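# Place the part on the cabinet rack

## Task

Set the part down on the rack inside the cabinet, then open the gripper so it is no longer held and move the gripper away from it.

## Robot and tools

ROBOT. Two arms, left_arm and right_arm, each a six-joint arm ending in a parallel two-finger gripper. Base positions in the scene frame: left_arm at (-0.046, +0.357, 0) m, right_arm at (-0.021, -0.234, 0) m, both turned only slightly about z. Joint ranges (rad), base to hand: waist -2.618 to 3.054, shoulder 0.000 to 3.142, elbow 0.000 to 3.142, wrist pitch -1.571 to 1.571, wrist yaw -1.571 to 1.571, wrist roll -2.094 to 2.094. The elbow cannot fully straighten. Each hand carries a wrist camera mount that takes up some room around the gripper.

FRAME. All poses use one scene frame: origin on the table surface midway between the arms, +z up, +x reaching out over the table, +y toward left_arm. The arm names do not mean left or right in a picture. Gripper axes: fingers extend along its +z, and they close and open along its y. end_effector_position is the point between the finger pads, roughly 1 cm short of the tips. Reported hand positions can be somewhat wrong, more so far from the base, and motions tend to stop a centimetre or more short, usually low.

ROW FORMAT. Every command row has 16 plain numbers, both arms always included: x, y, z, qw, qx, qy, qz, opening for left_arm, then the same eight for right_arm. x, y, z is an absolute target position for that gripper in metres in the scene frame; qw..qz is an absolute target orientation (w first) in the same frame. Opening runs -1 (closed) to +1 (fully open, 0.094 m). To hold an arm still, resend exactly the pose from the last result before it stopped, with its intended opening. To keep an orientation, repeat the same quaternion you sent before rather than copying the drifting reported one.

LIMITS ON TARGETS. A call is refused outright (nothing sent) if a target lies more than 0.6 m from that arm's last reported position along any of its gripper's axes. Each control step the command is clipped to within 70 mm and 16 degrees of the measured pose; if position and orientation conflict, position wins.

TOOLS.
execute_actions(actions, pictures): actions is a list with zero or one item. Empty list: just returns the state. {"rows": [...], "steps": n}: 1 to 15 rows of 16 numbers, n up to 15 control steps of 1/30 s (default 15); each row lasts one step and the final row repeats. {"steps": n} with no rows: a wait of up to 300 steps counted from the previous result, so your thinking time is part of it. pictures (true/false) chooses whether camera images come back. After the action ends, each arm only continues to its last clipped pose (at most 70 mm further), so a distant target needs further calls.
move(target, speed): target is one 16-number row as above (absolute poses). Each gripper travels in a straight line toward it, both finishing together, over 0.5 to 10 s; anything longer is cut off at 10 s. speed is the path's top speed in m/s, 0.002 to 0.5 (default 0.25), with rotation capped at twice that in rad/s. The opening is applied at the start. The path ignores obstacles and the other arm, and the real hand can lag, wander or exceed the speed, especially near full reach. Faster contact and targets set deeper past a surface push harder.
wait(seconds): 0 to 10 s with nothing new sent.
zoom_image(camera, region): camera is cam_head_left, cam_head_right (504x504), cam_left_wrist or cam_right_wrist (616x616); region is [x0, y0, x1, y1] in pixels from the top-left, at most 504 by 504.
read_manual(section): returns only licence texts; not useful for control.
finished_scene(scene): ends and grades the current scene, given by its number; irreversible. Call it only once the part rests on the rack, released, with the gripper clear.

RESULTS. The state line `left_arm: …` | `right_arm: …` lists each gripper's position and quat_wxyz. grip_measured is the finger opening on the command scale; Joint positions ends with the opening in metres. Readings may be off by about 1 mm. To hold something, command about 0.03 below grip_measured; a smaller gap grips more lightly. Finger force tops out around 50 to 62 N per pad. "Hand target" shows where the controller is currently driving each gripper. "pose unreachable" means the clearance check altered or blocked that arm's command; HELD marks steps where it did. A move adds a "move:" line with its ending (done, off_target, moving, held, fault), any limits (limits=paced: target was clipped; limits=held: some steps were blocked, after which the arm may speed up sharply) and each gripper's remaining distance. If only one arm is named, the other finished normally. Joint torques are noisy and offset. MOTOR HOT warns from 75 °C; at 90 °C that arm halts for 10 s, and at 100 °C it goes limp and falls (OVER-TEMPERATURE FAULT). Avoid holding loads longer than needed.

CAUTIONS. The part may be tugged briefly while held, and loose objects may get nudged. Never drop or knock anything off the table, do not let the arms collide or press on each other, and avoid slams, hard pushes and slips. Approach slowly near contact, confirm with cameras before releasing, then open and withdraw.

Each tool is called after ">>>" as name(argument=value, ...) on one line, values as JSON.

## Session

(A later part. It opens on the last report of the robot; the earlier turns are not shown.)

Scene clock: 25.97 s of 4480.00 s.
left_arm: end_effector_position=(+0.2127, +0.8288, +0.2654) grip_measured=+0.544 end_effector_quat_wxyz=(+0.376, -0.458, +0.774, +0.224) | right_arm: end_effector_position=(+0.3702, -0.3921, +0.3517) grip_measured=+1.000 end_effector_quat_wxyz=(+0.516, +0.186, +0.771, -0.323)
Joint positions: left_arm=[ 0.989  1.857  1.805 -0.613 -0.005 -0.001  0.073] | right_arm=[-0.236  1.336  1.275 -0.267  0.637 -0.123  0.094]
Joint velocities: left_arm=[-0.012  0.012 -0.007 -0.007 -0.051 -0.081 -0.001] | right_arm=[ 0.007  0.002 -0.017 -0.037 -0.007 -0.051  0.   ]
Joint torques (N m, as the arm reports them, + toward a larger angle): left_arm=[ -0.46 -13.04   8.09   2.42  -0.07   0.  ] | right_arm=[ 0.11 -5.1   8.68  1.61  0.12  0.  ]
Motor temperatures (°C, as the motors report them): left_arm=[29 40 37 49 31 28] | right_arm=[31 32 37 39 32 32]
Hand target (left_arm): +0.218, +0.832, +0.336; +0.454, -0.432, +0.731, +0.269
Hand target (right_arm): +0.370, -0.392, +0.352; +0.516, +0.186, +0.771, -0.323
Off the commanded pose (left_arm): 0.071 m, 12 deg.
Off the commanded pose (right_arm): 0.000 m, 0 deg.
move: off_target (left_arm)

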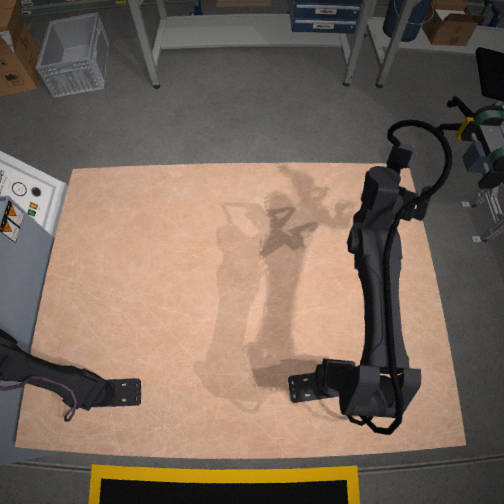

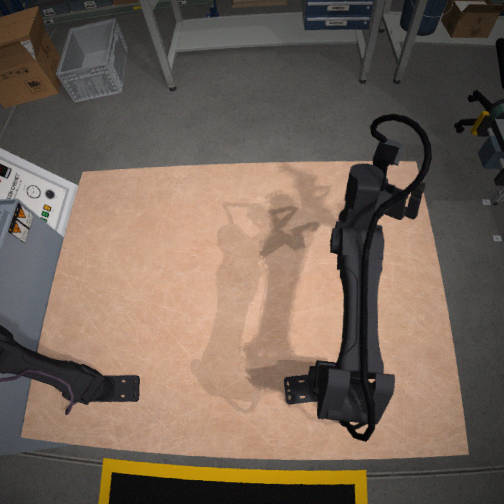

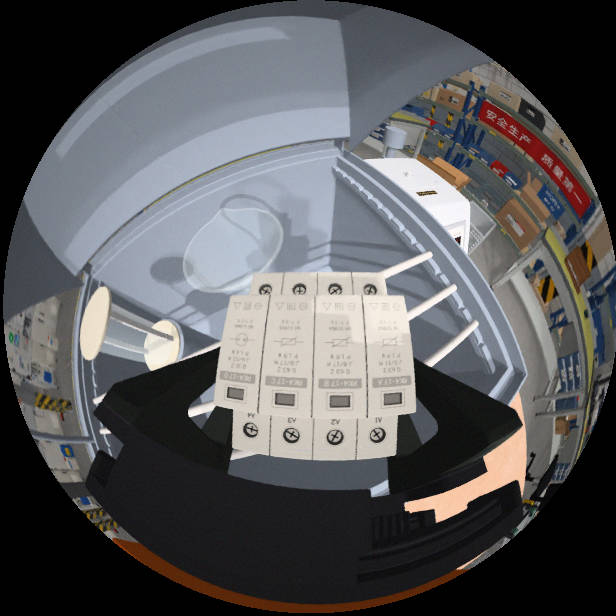

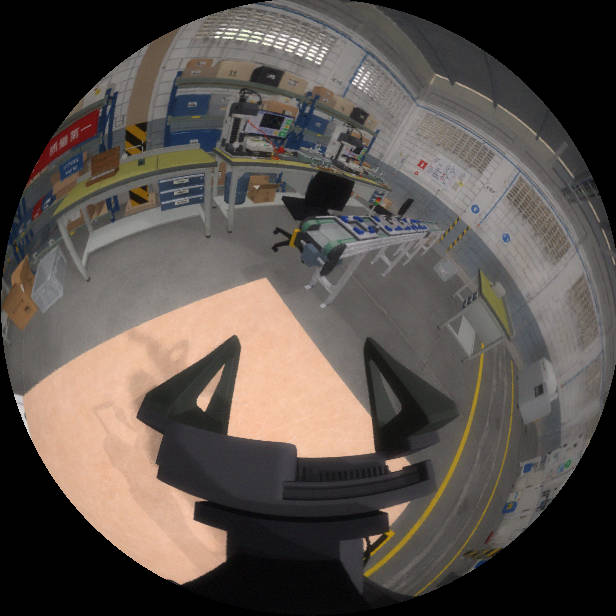

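>>> move(target=[0.217,0.825,0.315,0.46,-0.436,0.737,0.272,0.46,0.3702,-0.3921,0.3517,0.516,0.186,0.771,-0.323,1], speed=0.02)

Scene clock: 33.37 s of 4480.00 s.
left_arm: end_effector_position=(+0.2050, +0.8153, +0.2488) grip_measured=+0.539 end_effector_quat_wxyz=(+0.377, -0.459, +0.772, +0.224) | right_arm: end_effector_position=(+0.3702, -0.3921, +0.3517) grip_measured=+1.000 end_effector_quat_wxyz=(+0.516, +0.186, +0.771, -0.323)
Joint positions: left_arm=[ 0.989  1.781  1.639 -0.519 -0.005 -0.004  0.072] | right_arm=[-0.236  1.336  1.275 -0.267  0.637 -0.123  0.094]
Joint velocities: left_arm=[-0.022  0.002  0.002  0.037 -0.037  0.022 -0.001] | right_arm=[-0.017 -0.002 -0.027  0.022  0.022 -0.066  0.   ]
Joint torques (N m, as the arm reports them, + toward a larger angle): left_arm=[ -1.   -12.44   7.96   2.4   -0.12  -0.01] | right_arm=[ 0.1  -5.08  8.6   1.62  0.12  0.  ]
Motor temperatures (°C, as the motors report them): left_arm=[29 44 37 52 31 28] | right_arm=[31 32 37 39 32 32]
Hand target (left_arm): +0.213, +0.818, +0.316; +0.454, -0.433, +0.731, +0.268
Hand target (right_arm): +0.370, -0.392, +0.352; +0.516, +0.186, +0.771, -0.323
Off the commanded pose (left_arm): 0.068 m, 12 deg.
Off the commanded pose (right_arm): 0.000 m, 0 deg.
move: off_target (left_arm)

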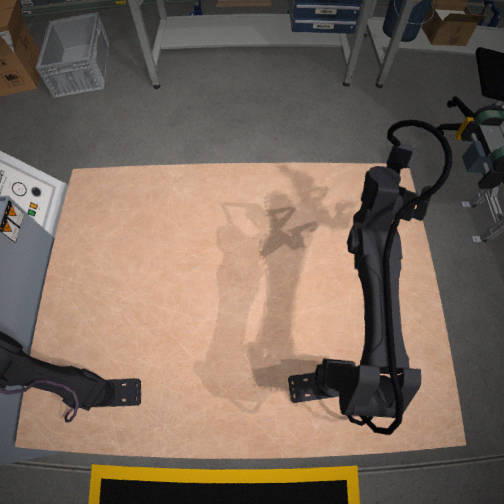

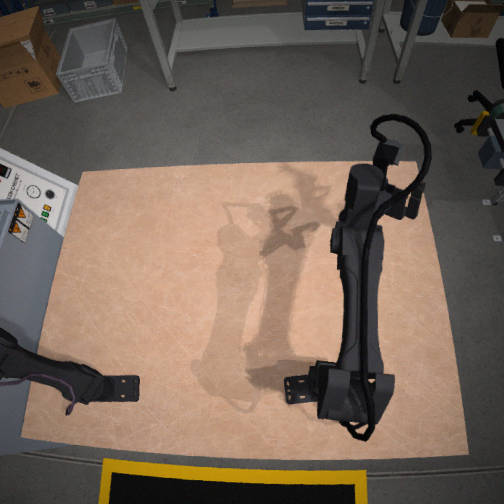

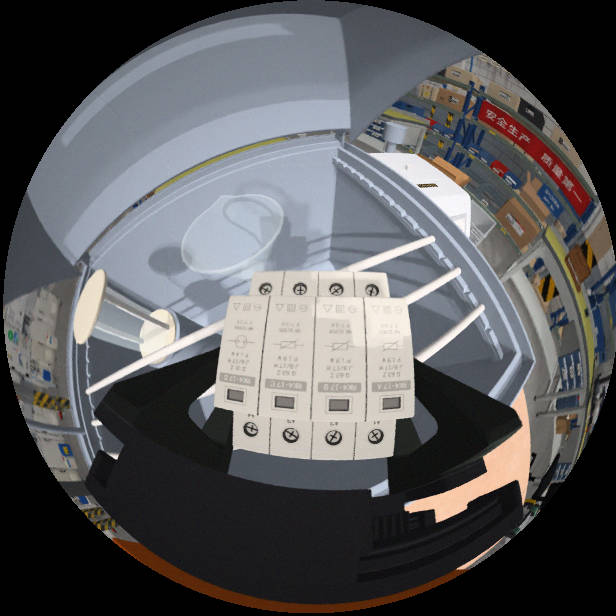

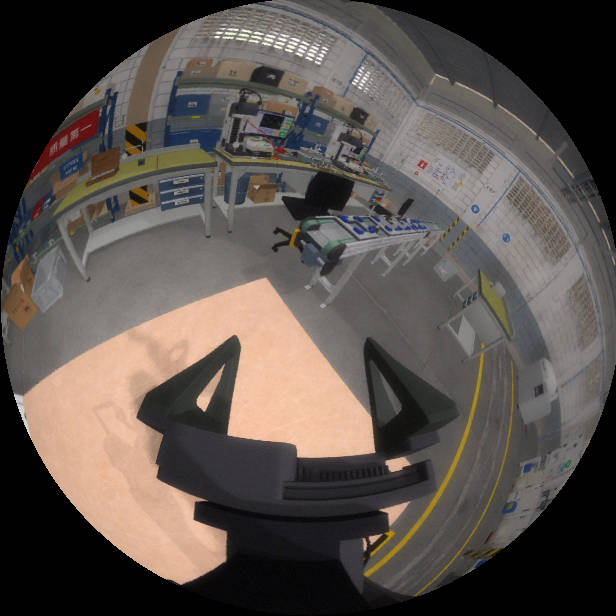

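>>> move(target=[0.213,0.818,0.295,0.46,-0.436,0.737,0.272,0.46,0.3702,-0.3921,0.3517,0.516,0.186,0.771,-0.323,1], speed=0.012)

Scene clock: 46.23 s of 4480.00 s.
left_arm: end_effector_position=(+0.2002, +0.8069, +0.2296) grip_measured=+0.535 end_effector_quat_wxyz=(+0.378, -0.458, +0.772, +0.225) | right_arm: end_effector_position=(+0.3702, -0.3921, +0.3517) grip_measured=+1.000 end_effector_quat_wxyz=(+0.516, +0.186, +0.771, -0.323)
Joint positions: left_arm=[ 0.989  1.739  1.512 -0.433 -0.006 -0.003  0.072] | right_arm=[-0.236  1.336  1.275 -0.267  0.637 -0.123  0.094]
Joint velocities: left_arm=[ 0.017 -0.007 -0.007 -0.037 -0.037  0.007 -0.001] | right_arm=[ 0.002  0.002 -0.012 -0.066  0.022 -0.051  0.   ]
Joint torques (N m, as the arm reports them, + toward a larger angle): left_arm=[ -0.98 -12.     7.97   2.45  -0.11  -0.01] | right_arm=[ 0.11 -5.09  8.6   1.62  0.11  0.  ]
Motor temperatures (°C, as the motors report them): left_arm=[29 47 37 54 30 28] | right_arm=[31 32 37 40 32 32]
Hand target (left_arm): +0.209, +0.812, +0.296; +0.454, -0.432, +0.731, +0.268
Hand target (right_arm): +0.370, -0.392, +0.352; +0.516, +0.186, +0.771, -0.323
Off the commanded pose (left_arm): 0.068 m, 12 deg.
Off the commanded pose (right_arm): 0.000 m, 0 deg.
After step 90, 1.10 s passed at rest.
move: off_target (left_arm)

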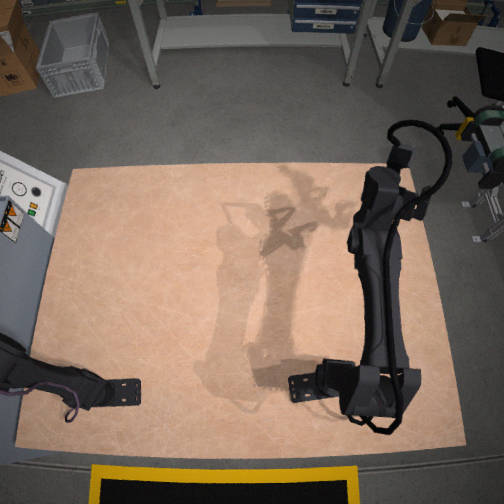

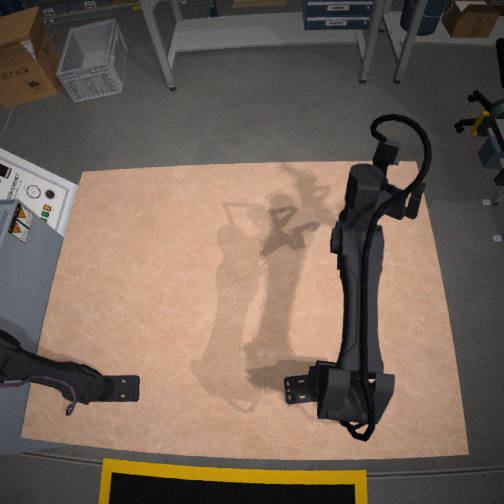

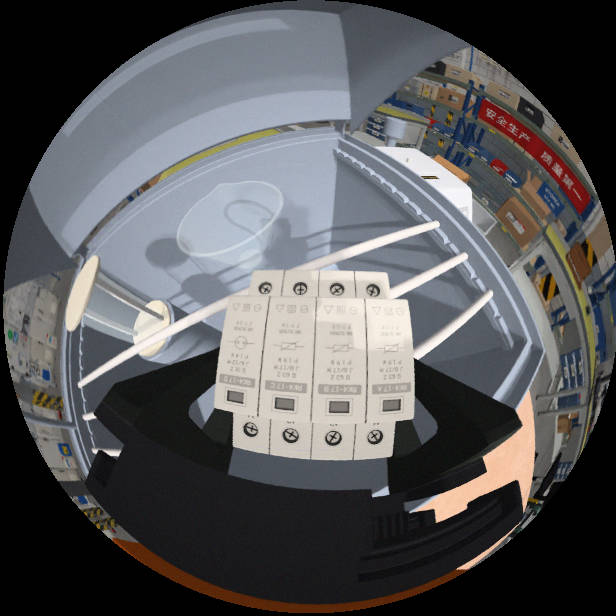

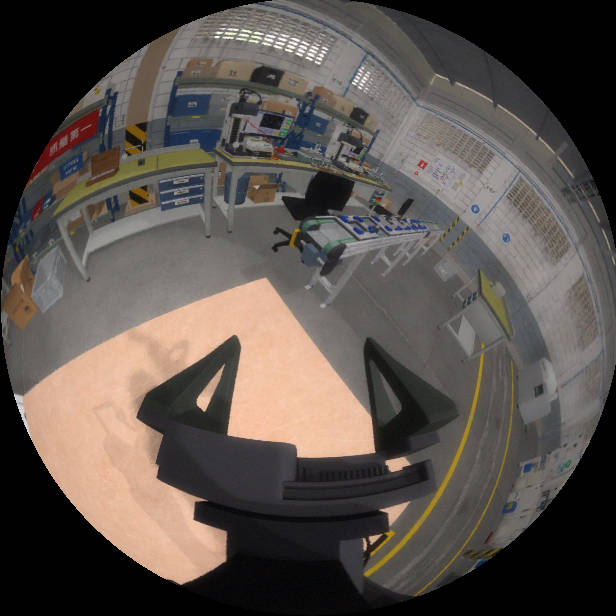

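>>> move(target=[0.211,0.816,0.284,0.46,-0.436,0.737,0.272,0.46,0.3702,-0.3921,0.3517,0.516,0.186,0.771,-0.323,1], speed=0.012)

Scene clock: 56.03 s of 4480.00 s.
left_arm: end_effector_position=(+0.1993, +0.8055, +0.2282) grip_measured=+0.535 end_effector_quat_wxyz=(+0.386, -0.455, +0.768, +0.231) | right_arm: end_effector_position=(+0.3702, -0.3921, +0.3517) grip_measured=+1.000 end_effector_quat_wxyz=(+0.516, +0.186, +0.771, -0.323)
Joint positions: left_arm=[ 0.989  1.719  1.465 -0.383 -0.007 -0.001  0.072] | right_arm=[-0.236  1.336  1.275 -0.267  0.637 -0.123  0.094]
Joint velocities: left_arm=[ 0.017 -0.007 -0.002  0.022 -0.095 -0.037  0.001] | right_arm=[ 0.002 -0.007 -0.012 -0.081  0.007  0.022  0.   ]
Joint torques (N m, as the arm reports them, + toward a larger angle): left_arm=[ -0.81 -11.07   7.57   2.43  -0.08  -0.02] | right_arm=[ 0.08 -5.13  8.65  1.62  0.1   0.  ]
Motor temperatures (°C, as the motors report them): left_arm=[29 47 37 54 30 28] | right_arm=[31 32 37 40 32 32]
Hand target (left_arm): +0.208, +0.811, +0.285; +0.454, -0.432, +0.731, +0.269
Hand target (right_arm): +0.370, -0.392, +0.352; +0.516, +0.186, +0.771, -0.323
Off the commanded pose (left_arm): 0.058 m, 10 deg.
Off the commanded pose (right_arm): 0.000 m, 0 deg.
move: off_target (left_arm)

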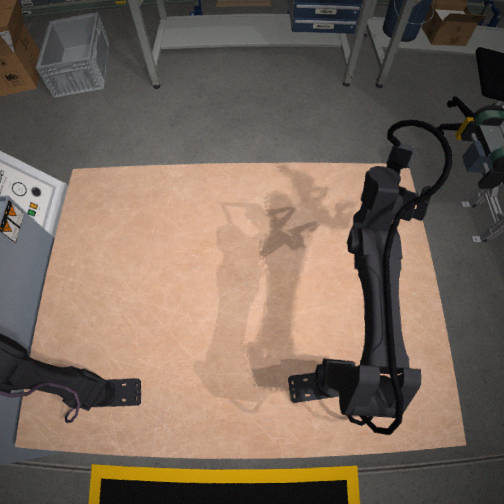

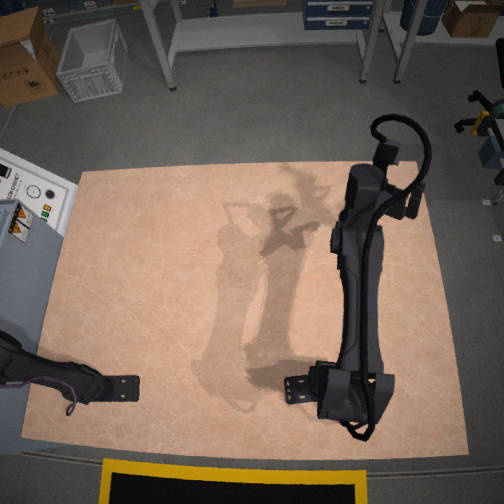

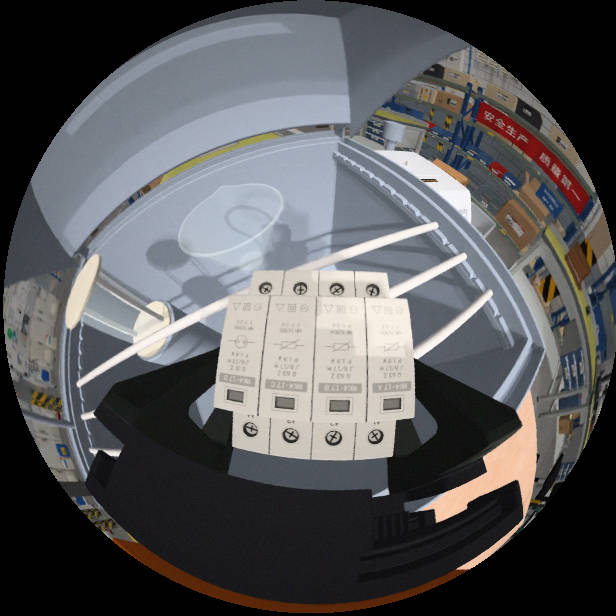

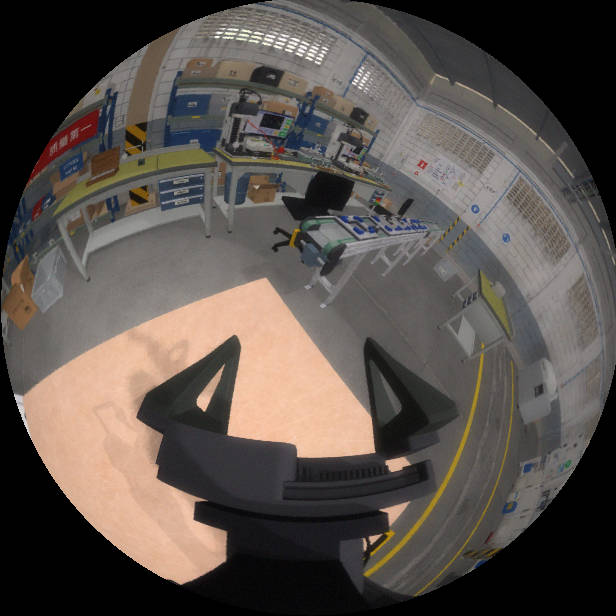

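Seated. Release.

>>> move(target=[0.208,0.811,0.29,0.454,-0.432,0.731,0.269,0.66,0.3702,-0.3921,0.3517,0.516,0.186,0.771,-0.323,1], speed=0.02)

>>> move(target=[0.195,0.79,0.34,0.45,-0.433,0.734,0.267,1,0.3702,-0.3921,0.3517,0.516,0.186,0.771,-0.323,1], speed=0.06)

>>> move(target=[0.13,0.64,0.44,0.45,-0.433,0.734,0.267,1,0.3702,-0.3921,0.3517,0.516,0.186,0.771,-0.323,1], speed=0.2)

>>> zoom_image(camera="cam_left_wrist", region=[200, 220, 420, 380])

Scene clock: 62.77 s of 4480.00 s.
left_arm: end_effector_position=(+0.2018, +0.8100, +0.2532) grip_measured=+0.658 end_effector_quat_wxyz=(+0.419, -0.445, +0.751, +0.250) | right_arm: end_effector_position=(+0.3702, -0.3921, +0.3517) grip_measured=+1.000 end_effector_quat_wxyz=(+0.516, +0.186, +0.771, -0.323)
Joint positions: left_arm=[ 0.989  1.693  1.464 -0.322 -0.007 -0.001  0.078] | right_arm=[-0.236  1.336  1.275 -0.267  0.637 -0.123  0.094]
Joint velocities: left_arm=[ 0.017 -0.017  0.007 -0.081  0.051 -0.022  0.   ] | right_arm=[-0.002 -0.012 -0.002 -0.022  0.022  0.095  0.   ]
Joint torques (N m, as the arm reports them, + toward a larger angle): left_arm=[-0.82 -9.51  8.58  1.72 -0.1   0.  ] | right_arm=[ 0.1  -5.11  8.59  1.62  0.12  0.01]
Motor temperatures (°C, as the motors report them): left_arm=[29 47 38 54 30 28] | right_arm=[31 32 37 41 32 32]
Hand target (left_arm): +0.207, +0.809, +0.290; +0.454, -0.432, +0.731, +0.269
Hand target (right_arm): +0.370, -0.392, +0.352; +0.516, +0.186, +0.771, -0.323
Off the commanded pose (left_arm): 0.037 m, 5 deg.
Off the commanded pose (right_arm): 0.000 m, 0 deg.
move: off_target (left_arm)

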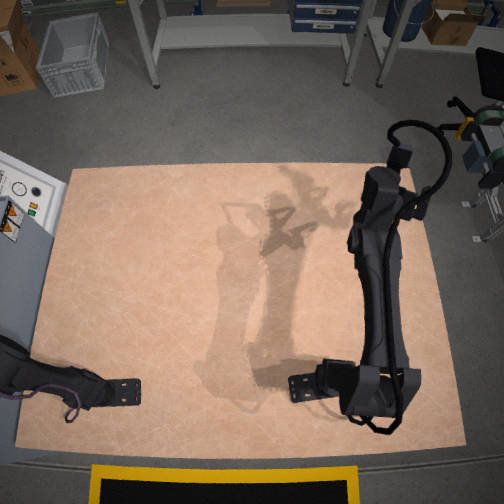

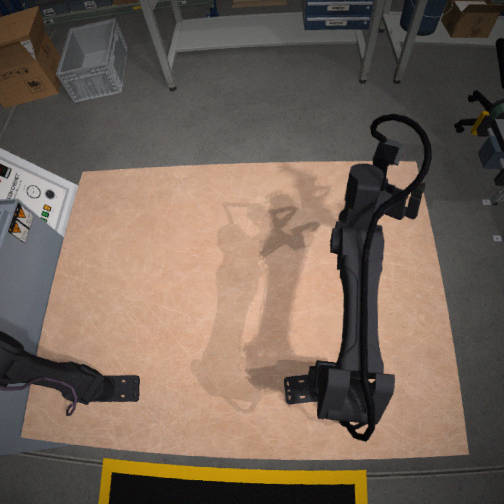

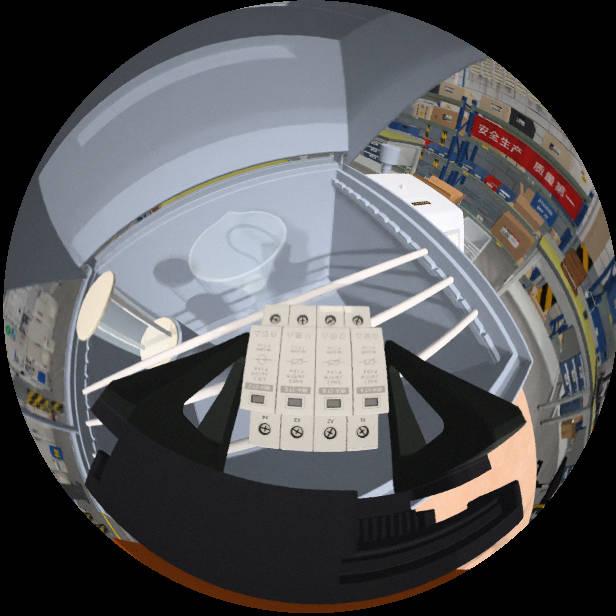

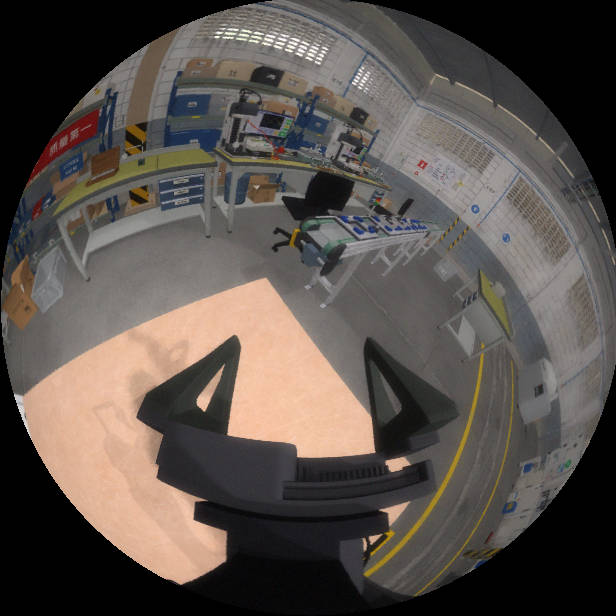

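Scene clock: 64.60 s of 4480.00 s.
left_arm: end_effector_position=(+0.1937, +0.7954, +0.3123) grip_measured=+1.000 end_effector_quat_wxyz=(+0.429, -0.442, +0.745, +0.256) | right_arm: end_effector_position=(+0.3702, -0.3921, +0.3517) grip_measured=+1.000 end_effector_quat_wxyz=(+0.516, +0.186, +0.771, -0.323)
Joint positions: left_arm=[ 0.989  1.64   1.619 -0.504 -0.007 -0.001  0.094] | right_arm=[-0.236  1.336  1.275 -0.267  0.637 -0.123  0.094]
Joint velocities: left_arm=[-0.007 -0.007  0.007 -0.081 -0.095 -0.125  0.   ] | right_arm=[ 0.002 -0.012  0.012  0.007 -0.037 -0.007  0.   ]
Joint torques (N m, as the arm reports them, + toward a larger angle): left_arm=[-0.7  -8.79  8.6   1.48 -0.08  0.01] | right_arm=[ 0.08 -5.12  8.59  1.63  0.11  0.  ]
Motor temperatures (°C, as the motors report them): left_arm=[29 46 38 53 30 28] | right_arm=[31 32 37 41 32 32]
Hand target (left_arm): +0.195, +0.789, +0.340; +0.450, -0.433, +0.734, +0.267
Hand target (right_arm): +0.370, -0.392, +0.352; +0.516, +0.186, +0.771, -0.323
Off the commanded pose (left_arm): 0.028 m, 3 deg.
Off the commanded pose (right_arm): 0.000 m, 0 deg.
move: off_target (left_arm)

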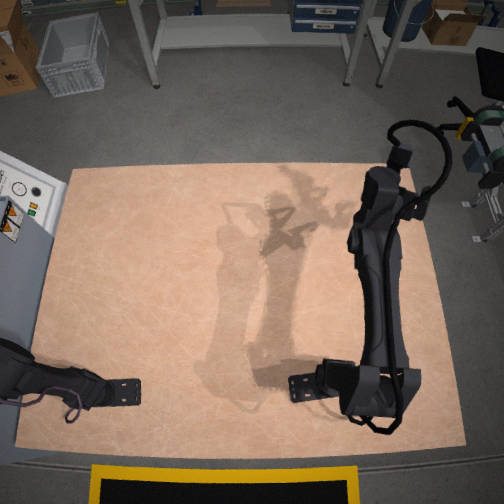

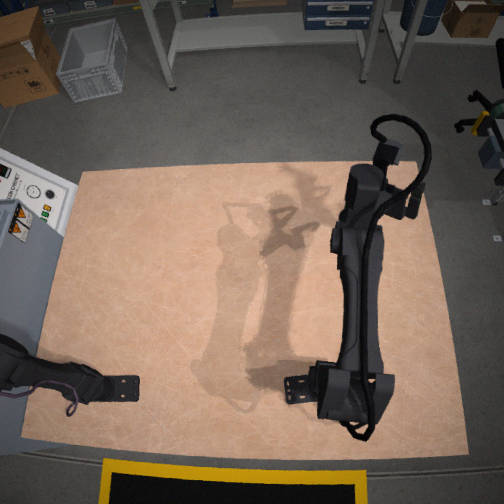

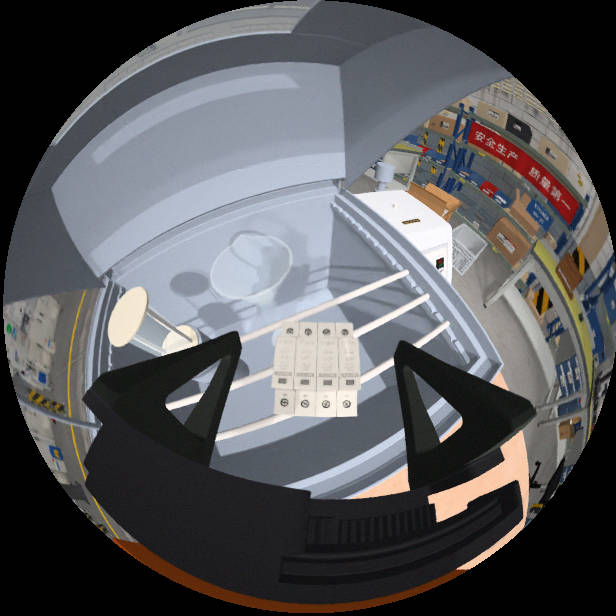

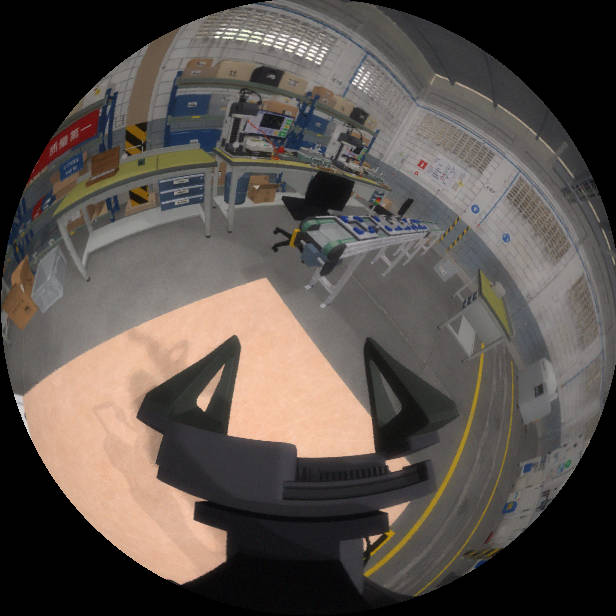

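Scene clock: 66.37 s of 4480.00 s.
left_arm: end_effector_position=(+0.1326, +0.6425, +0.4287) grip_measured=+1.000 end_effector_quat_wxyz=(+0.437, -0.434, +0.743, +0.262) | right_arm: end_effector_position=(+0.3702, -0.3921, +0.3517) grip_measured=+1.000 end_effector_quat_wxyz=(+0.516, +0.186, +0.771, -0.323)
Joint positions: left_arm=[ 0.879  1.264  1.806 -1.046 -0.1   -0.044  0.094] | right_arm=[-0.236  1.336  1.275 -0.267  0.637 -0.123  0.094]
Joint velocities: left_arm=[-0.017 -0.017  0.007 -0.051 -0.007 -0.007  0.   ] | right_arm=[-0.002 -0.002 -0.012  0.037  0.007  0.022  0.   ]
Joint torques (N m, as the arm reports them, + toward a larger angle): left_arm=[-0.77 -2.84  6.75  1.46 -0.16 -0.07] | right_arm=[ 0.11 -5.08  8.61  1.61  0.12  0.  ]
Motor temperatures (°C, as the motors report them): left_arm=[29 46 38 53 30 28] | right_arm=[31 32 37 41 32 32]
Hand target (left_arm): +0.132, +0.638, +0.441; +0.450, -0.433, +0.734, +0.267
Hand target (right_arm): +0.370, -0.392, +0.352; +0.516, +0.186, +0.771, -0.323
Off the commanded pose (left_arm): 0.012 m, 2 deg.
Off the commanded pose (right_arm): 0.000 m, 0 deg.
move: off_target (left_arm)

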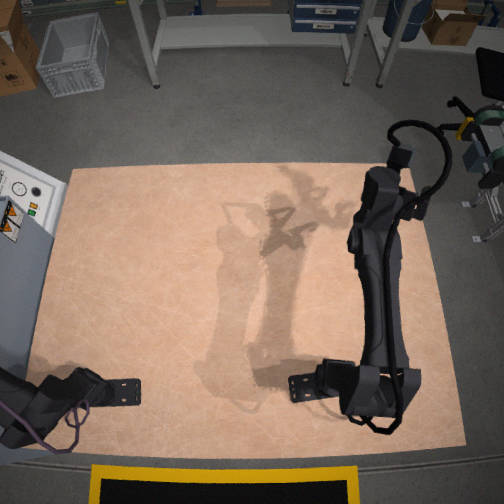

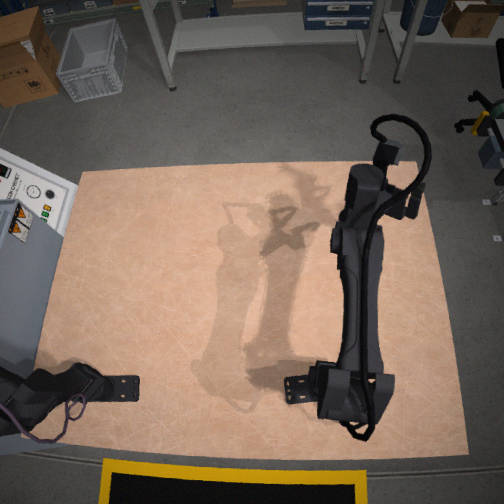

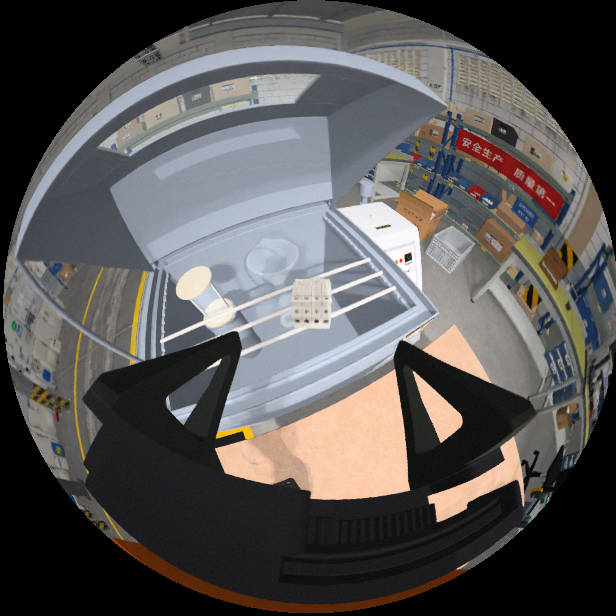

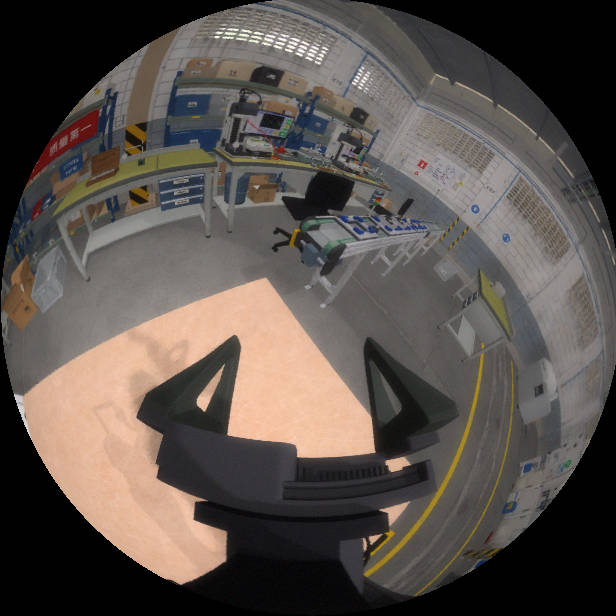

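Region (200, 220, 420, 380) of cam_left_wrist's 616x616 image, scaled by 2.291, with more detail than that image has; it fills the top 367 rows of this view, and the rest is white.

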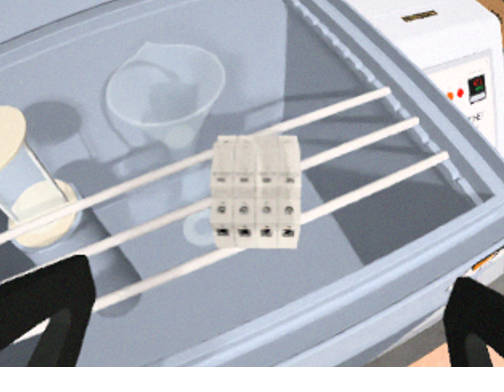

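>>> execute_actions(actions=[])

Scene clock: 68.03 s of 4480.00 s.
left_arm: end_effector_position=(+0.1324, +0.6423, +0.4284) grip_measured=+1.000 end_effector_quat_wxyz=(+0.437, -0.435, +0.743, +0.262) | right_arm: end_effector_position=(+0.3702, -0.3921, +0.3517) grip_measured=+1.000 end_effector_quat_wxyz=(+0.516, +0.186, +0.771, -0.323)
Joint positions: left_arm=[ 0.879  1.264  1.806 -1.047 -0.101 -0.044  0.094] | right_arm=[-0.236  1.336  1.275 -0.267  0.637 -0.123  0.094]
Joint velocities: left_arm=[ 0.007 -0.007  0.007 -0.022 -0.095  0.022  0.   ] | right_arm=[-0.007  0.002 -0.012 -0.066 -0.007 -0.007  0.   ]
Joint torques (N m, as the arm reports them, + toward a larger angle): left_arm=[-0.77 -2.84  6.77  1.48 -0.14 -0.06] | right_arm=[ 0.07 -5.1   8.62  1.62  0.12 -0.01]
Motor temperatures (°C, as the motors report them): left_arm=[29 45 38 53 30 28] | right_arm=[31 32 37 41 32 32]
Hand target (left_arm): +0.132, +0.638, +0.441; +0.450, -0.433, +0.734, +0.267
Hand target (right_arm): +0.370, -0.392, +0.352; +0.516, +0.186, +0.771, -0.323
Off the commanded pose (left_arm): 0.012 m, 2 deg.
Off the commanded pose (right_arm): 0.000 m, 0 deg.
Steps of this call (steps 1 to 50: nothing new was sent). Readings (end_effector_position):
1: left_arm (+0.1326, +0.6424, +0.4286) | right_arm (+0.3702, -0.3921, +0.3517)
2: left_arm (+0.1326, +0.6424, +0.4286) | right_arm (+0.3702, -0.3921, +0.3517)
4: left_arm (+0.1325, +0.6424, +0.4285) | right_arm (+0.3702, -0.3921, +0.3517)
8: left_arm (+0.1324, +0.6423, +0.4284) | right_arm (+0.3702, -0.3921, +0.3517)
50: the state above

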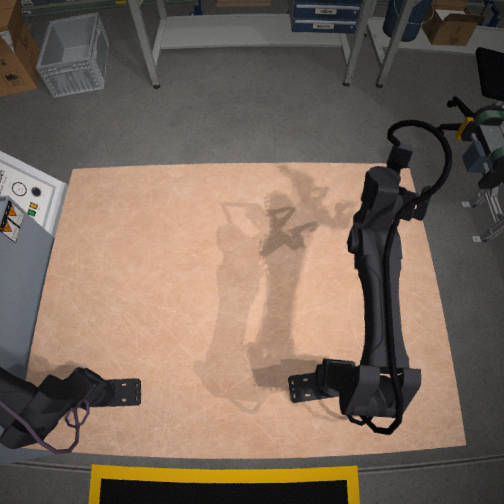

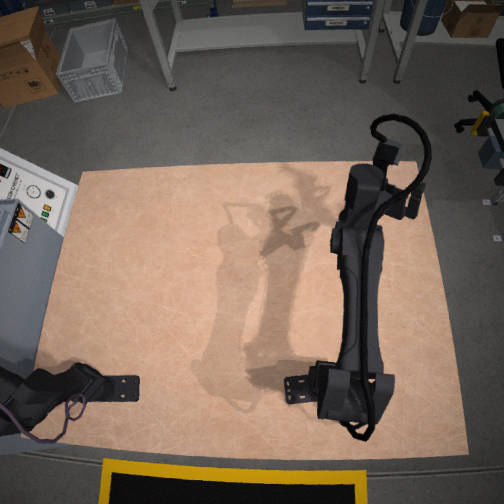

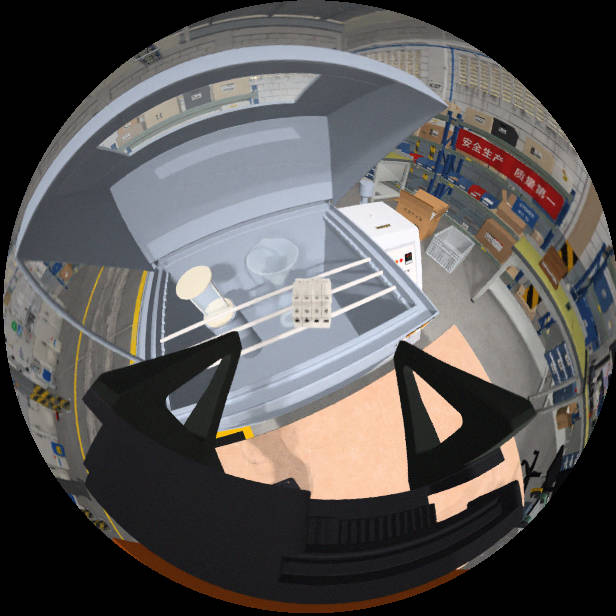

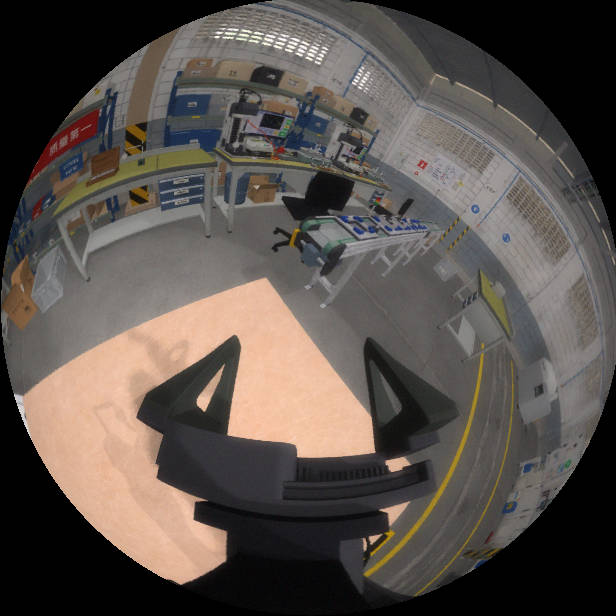

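>>> finished_scene(scene=2)

The scene is finished: the task was done.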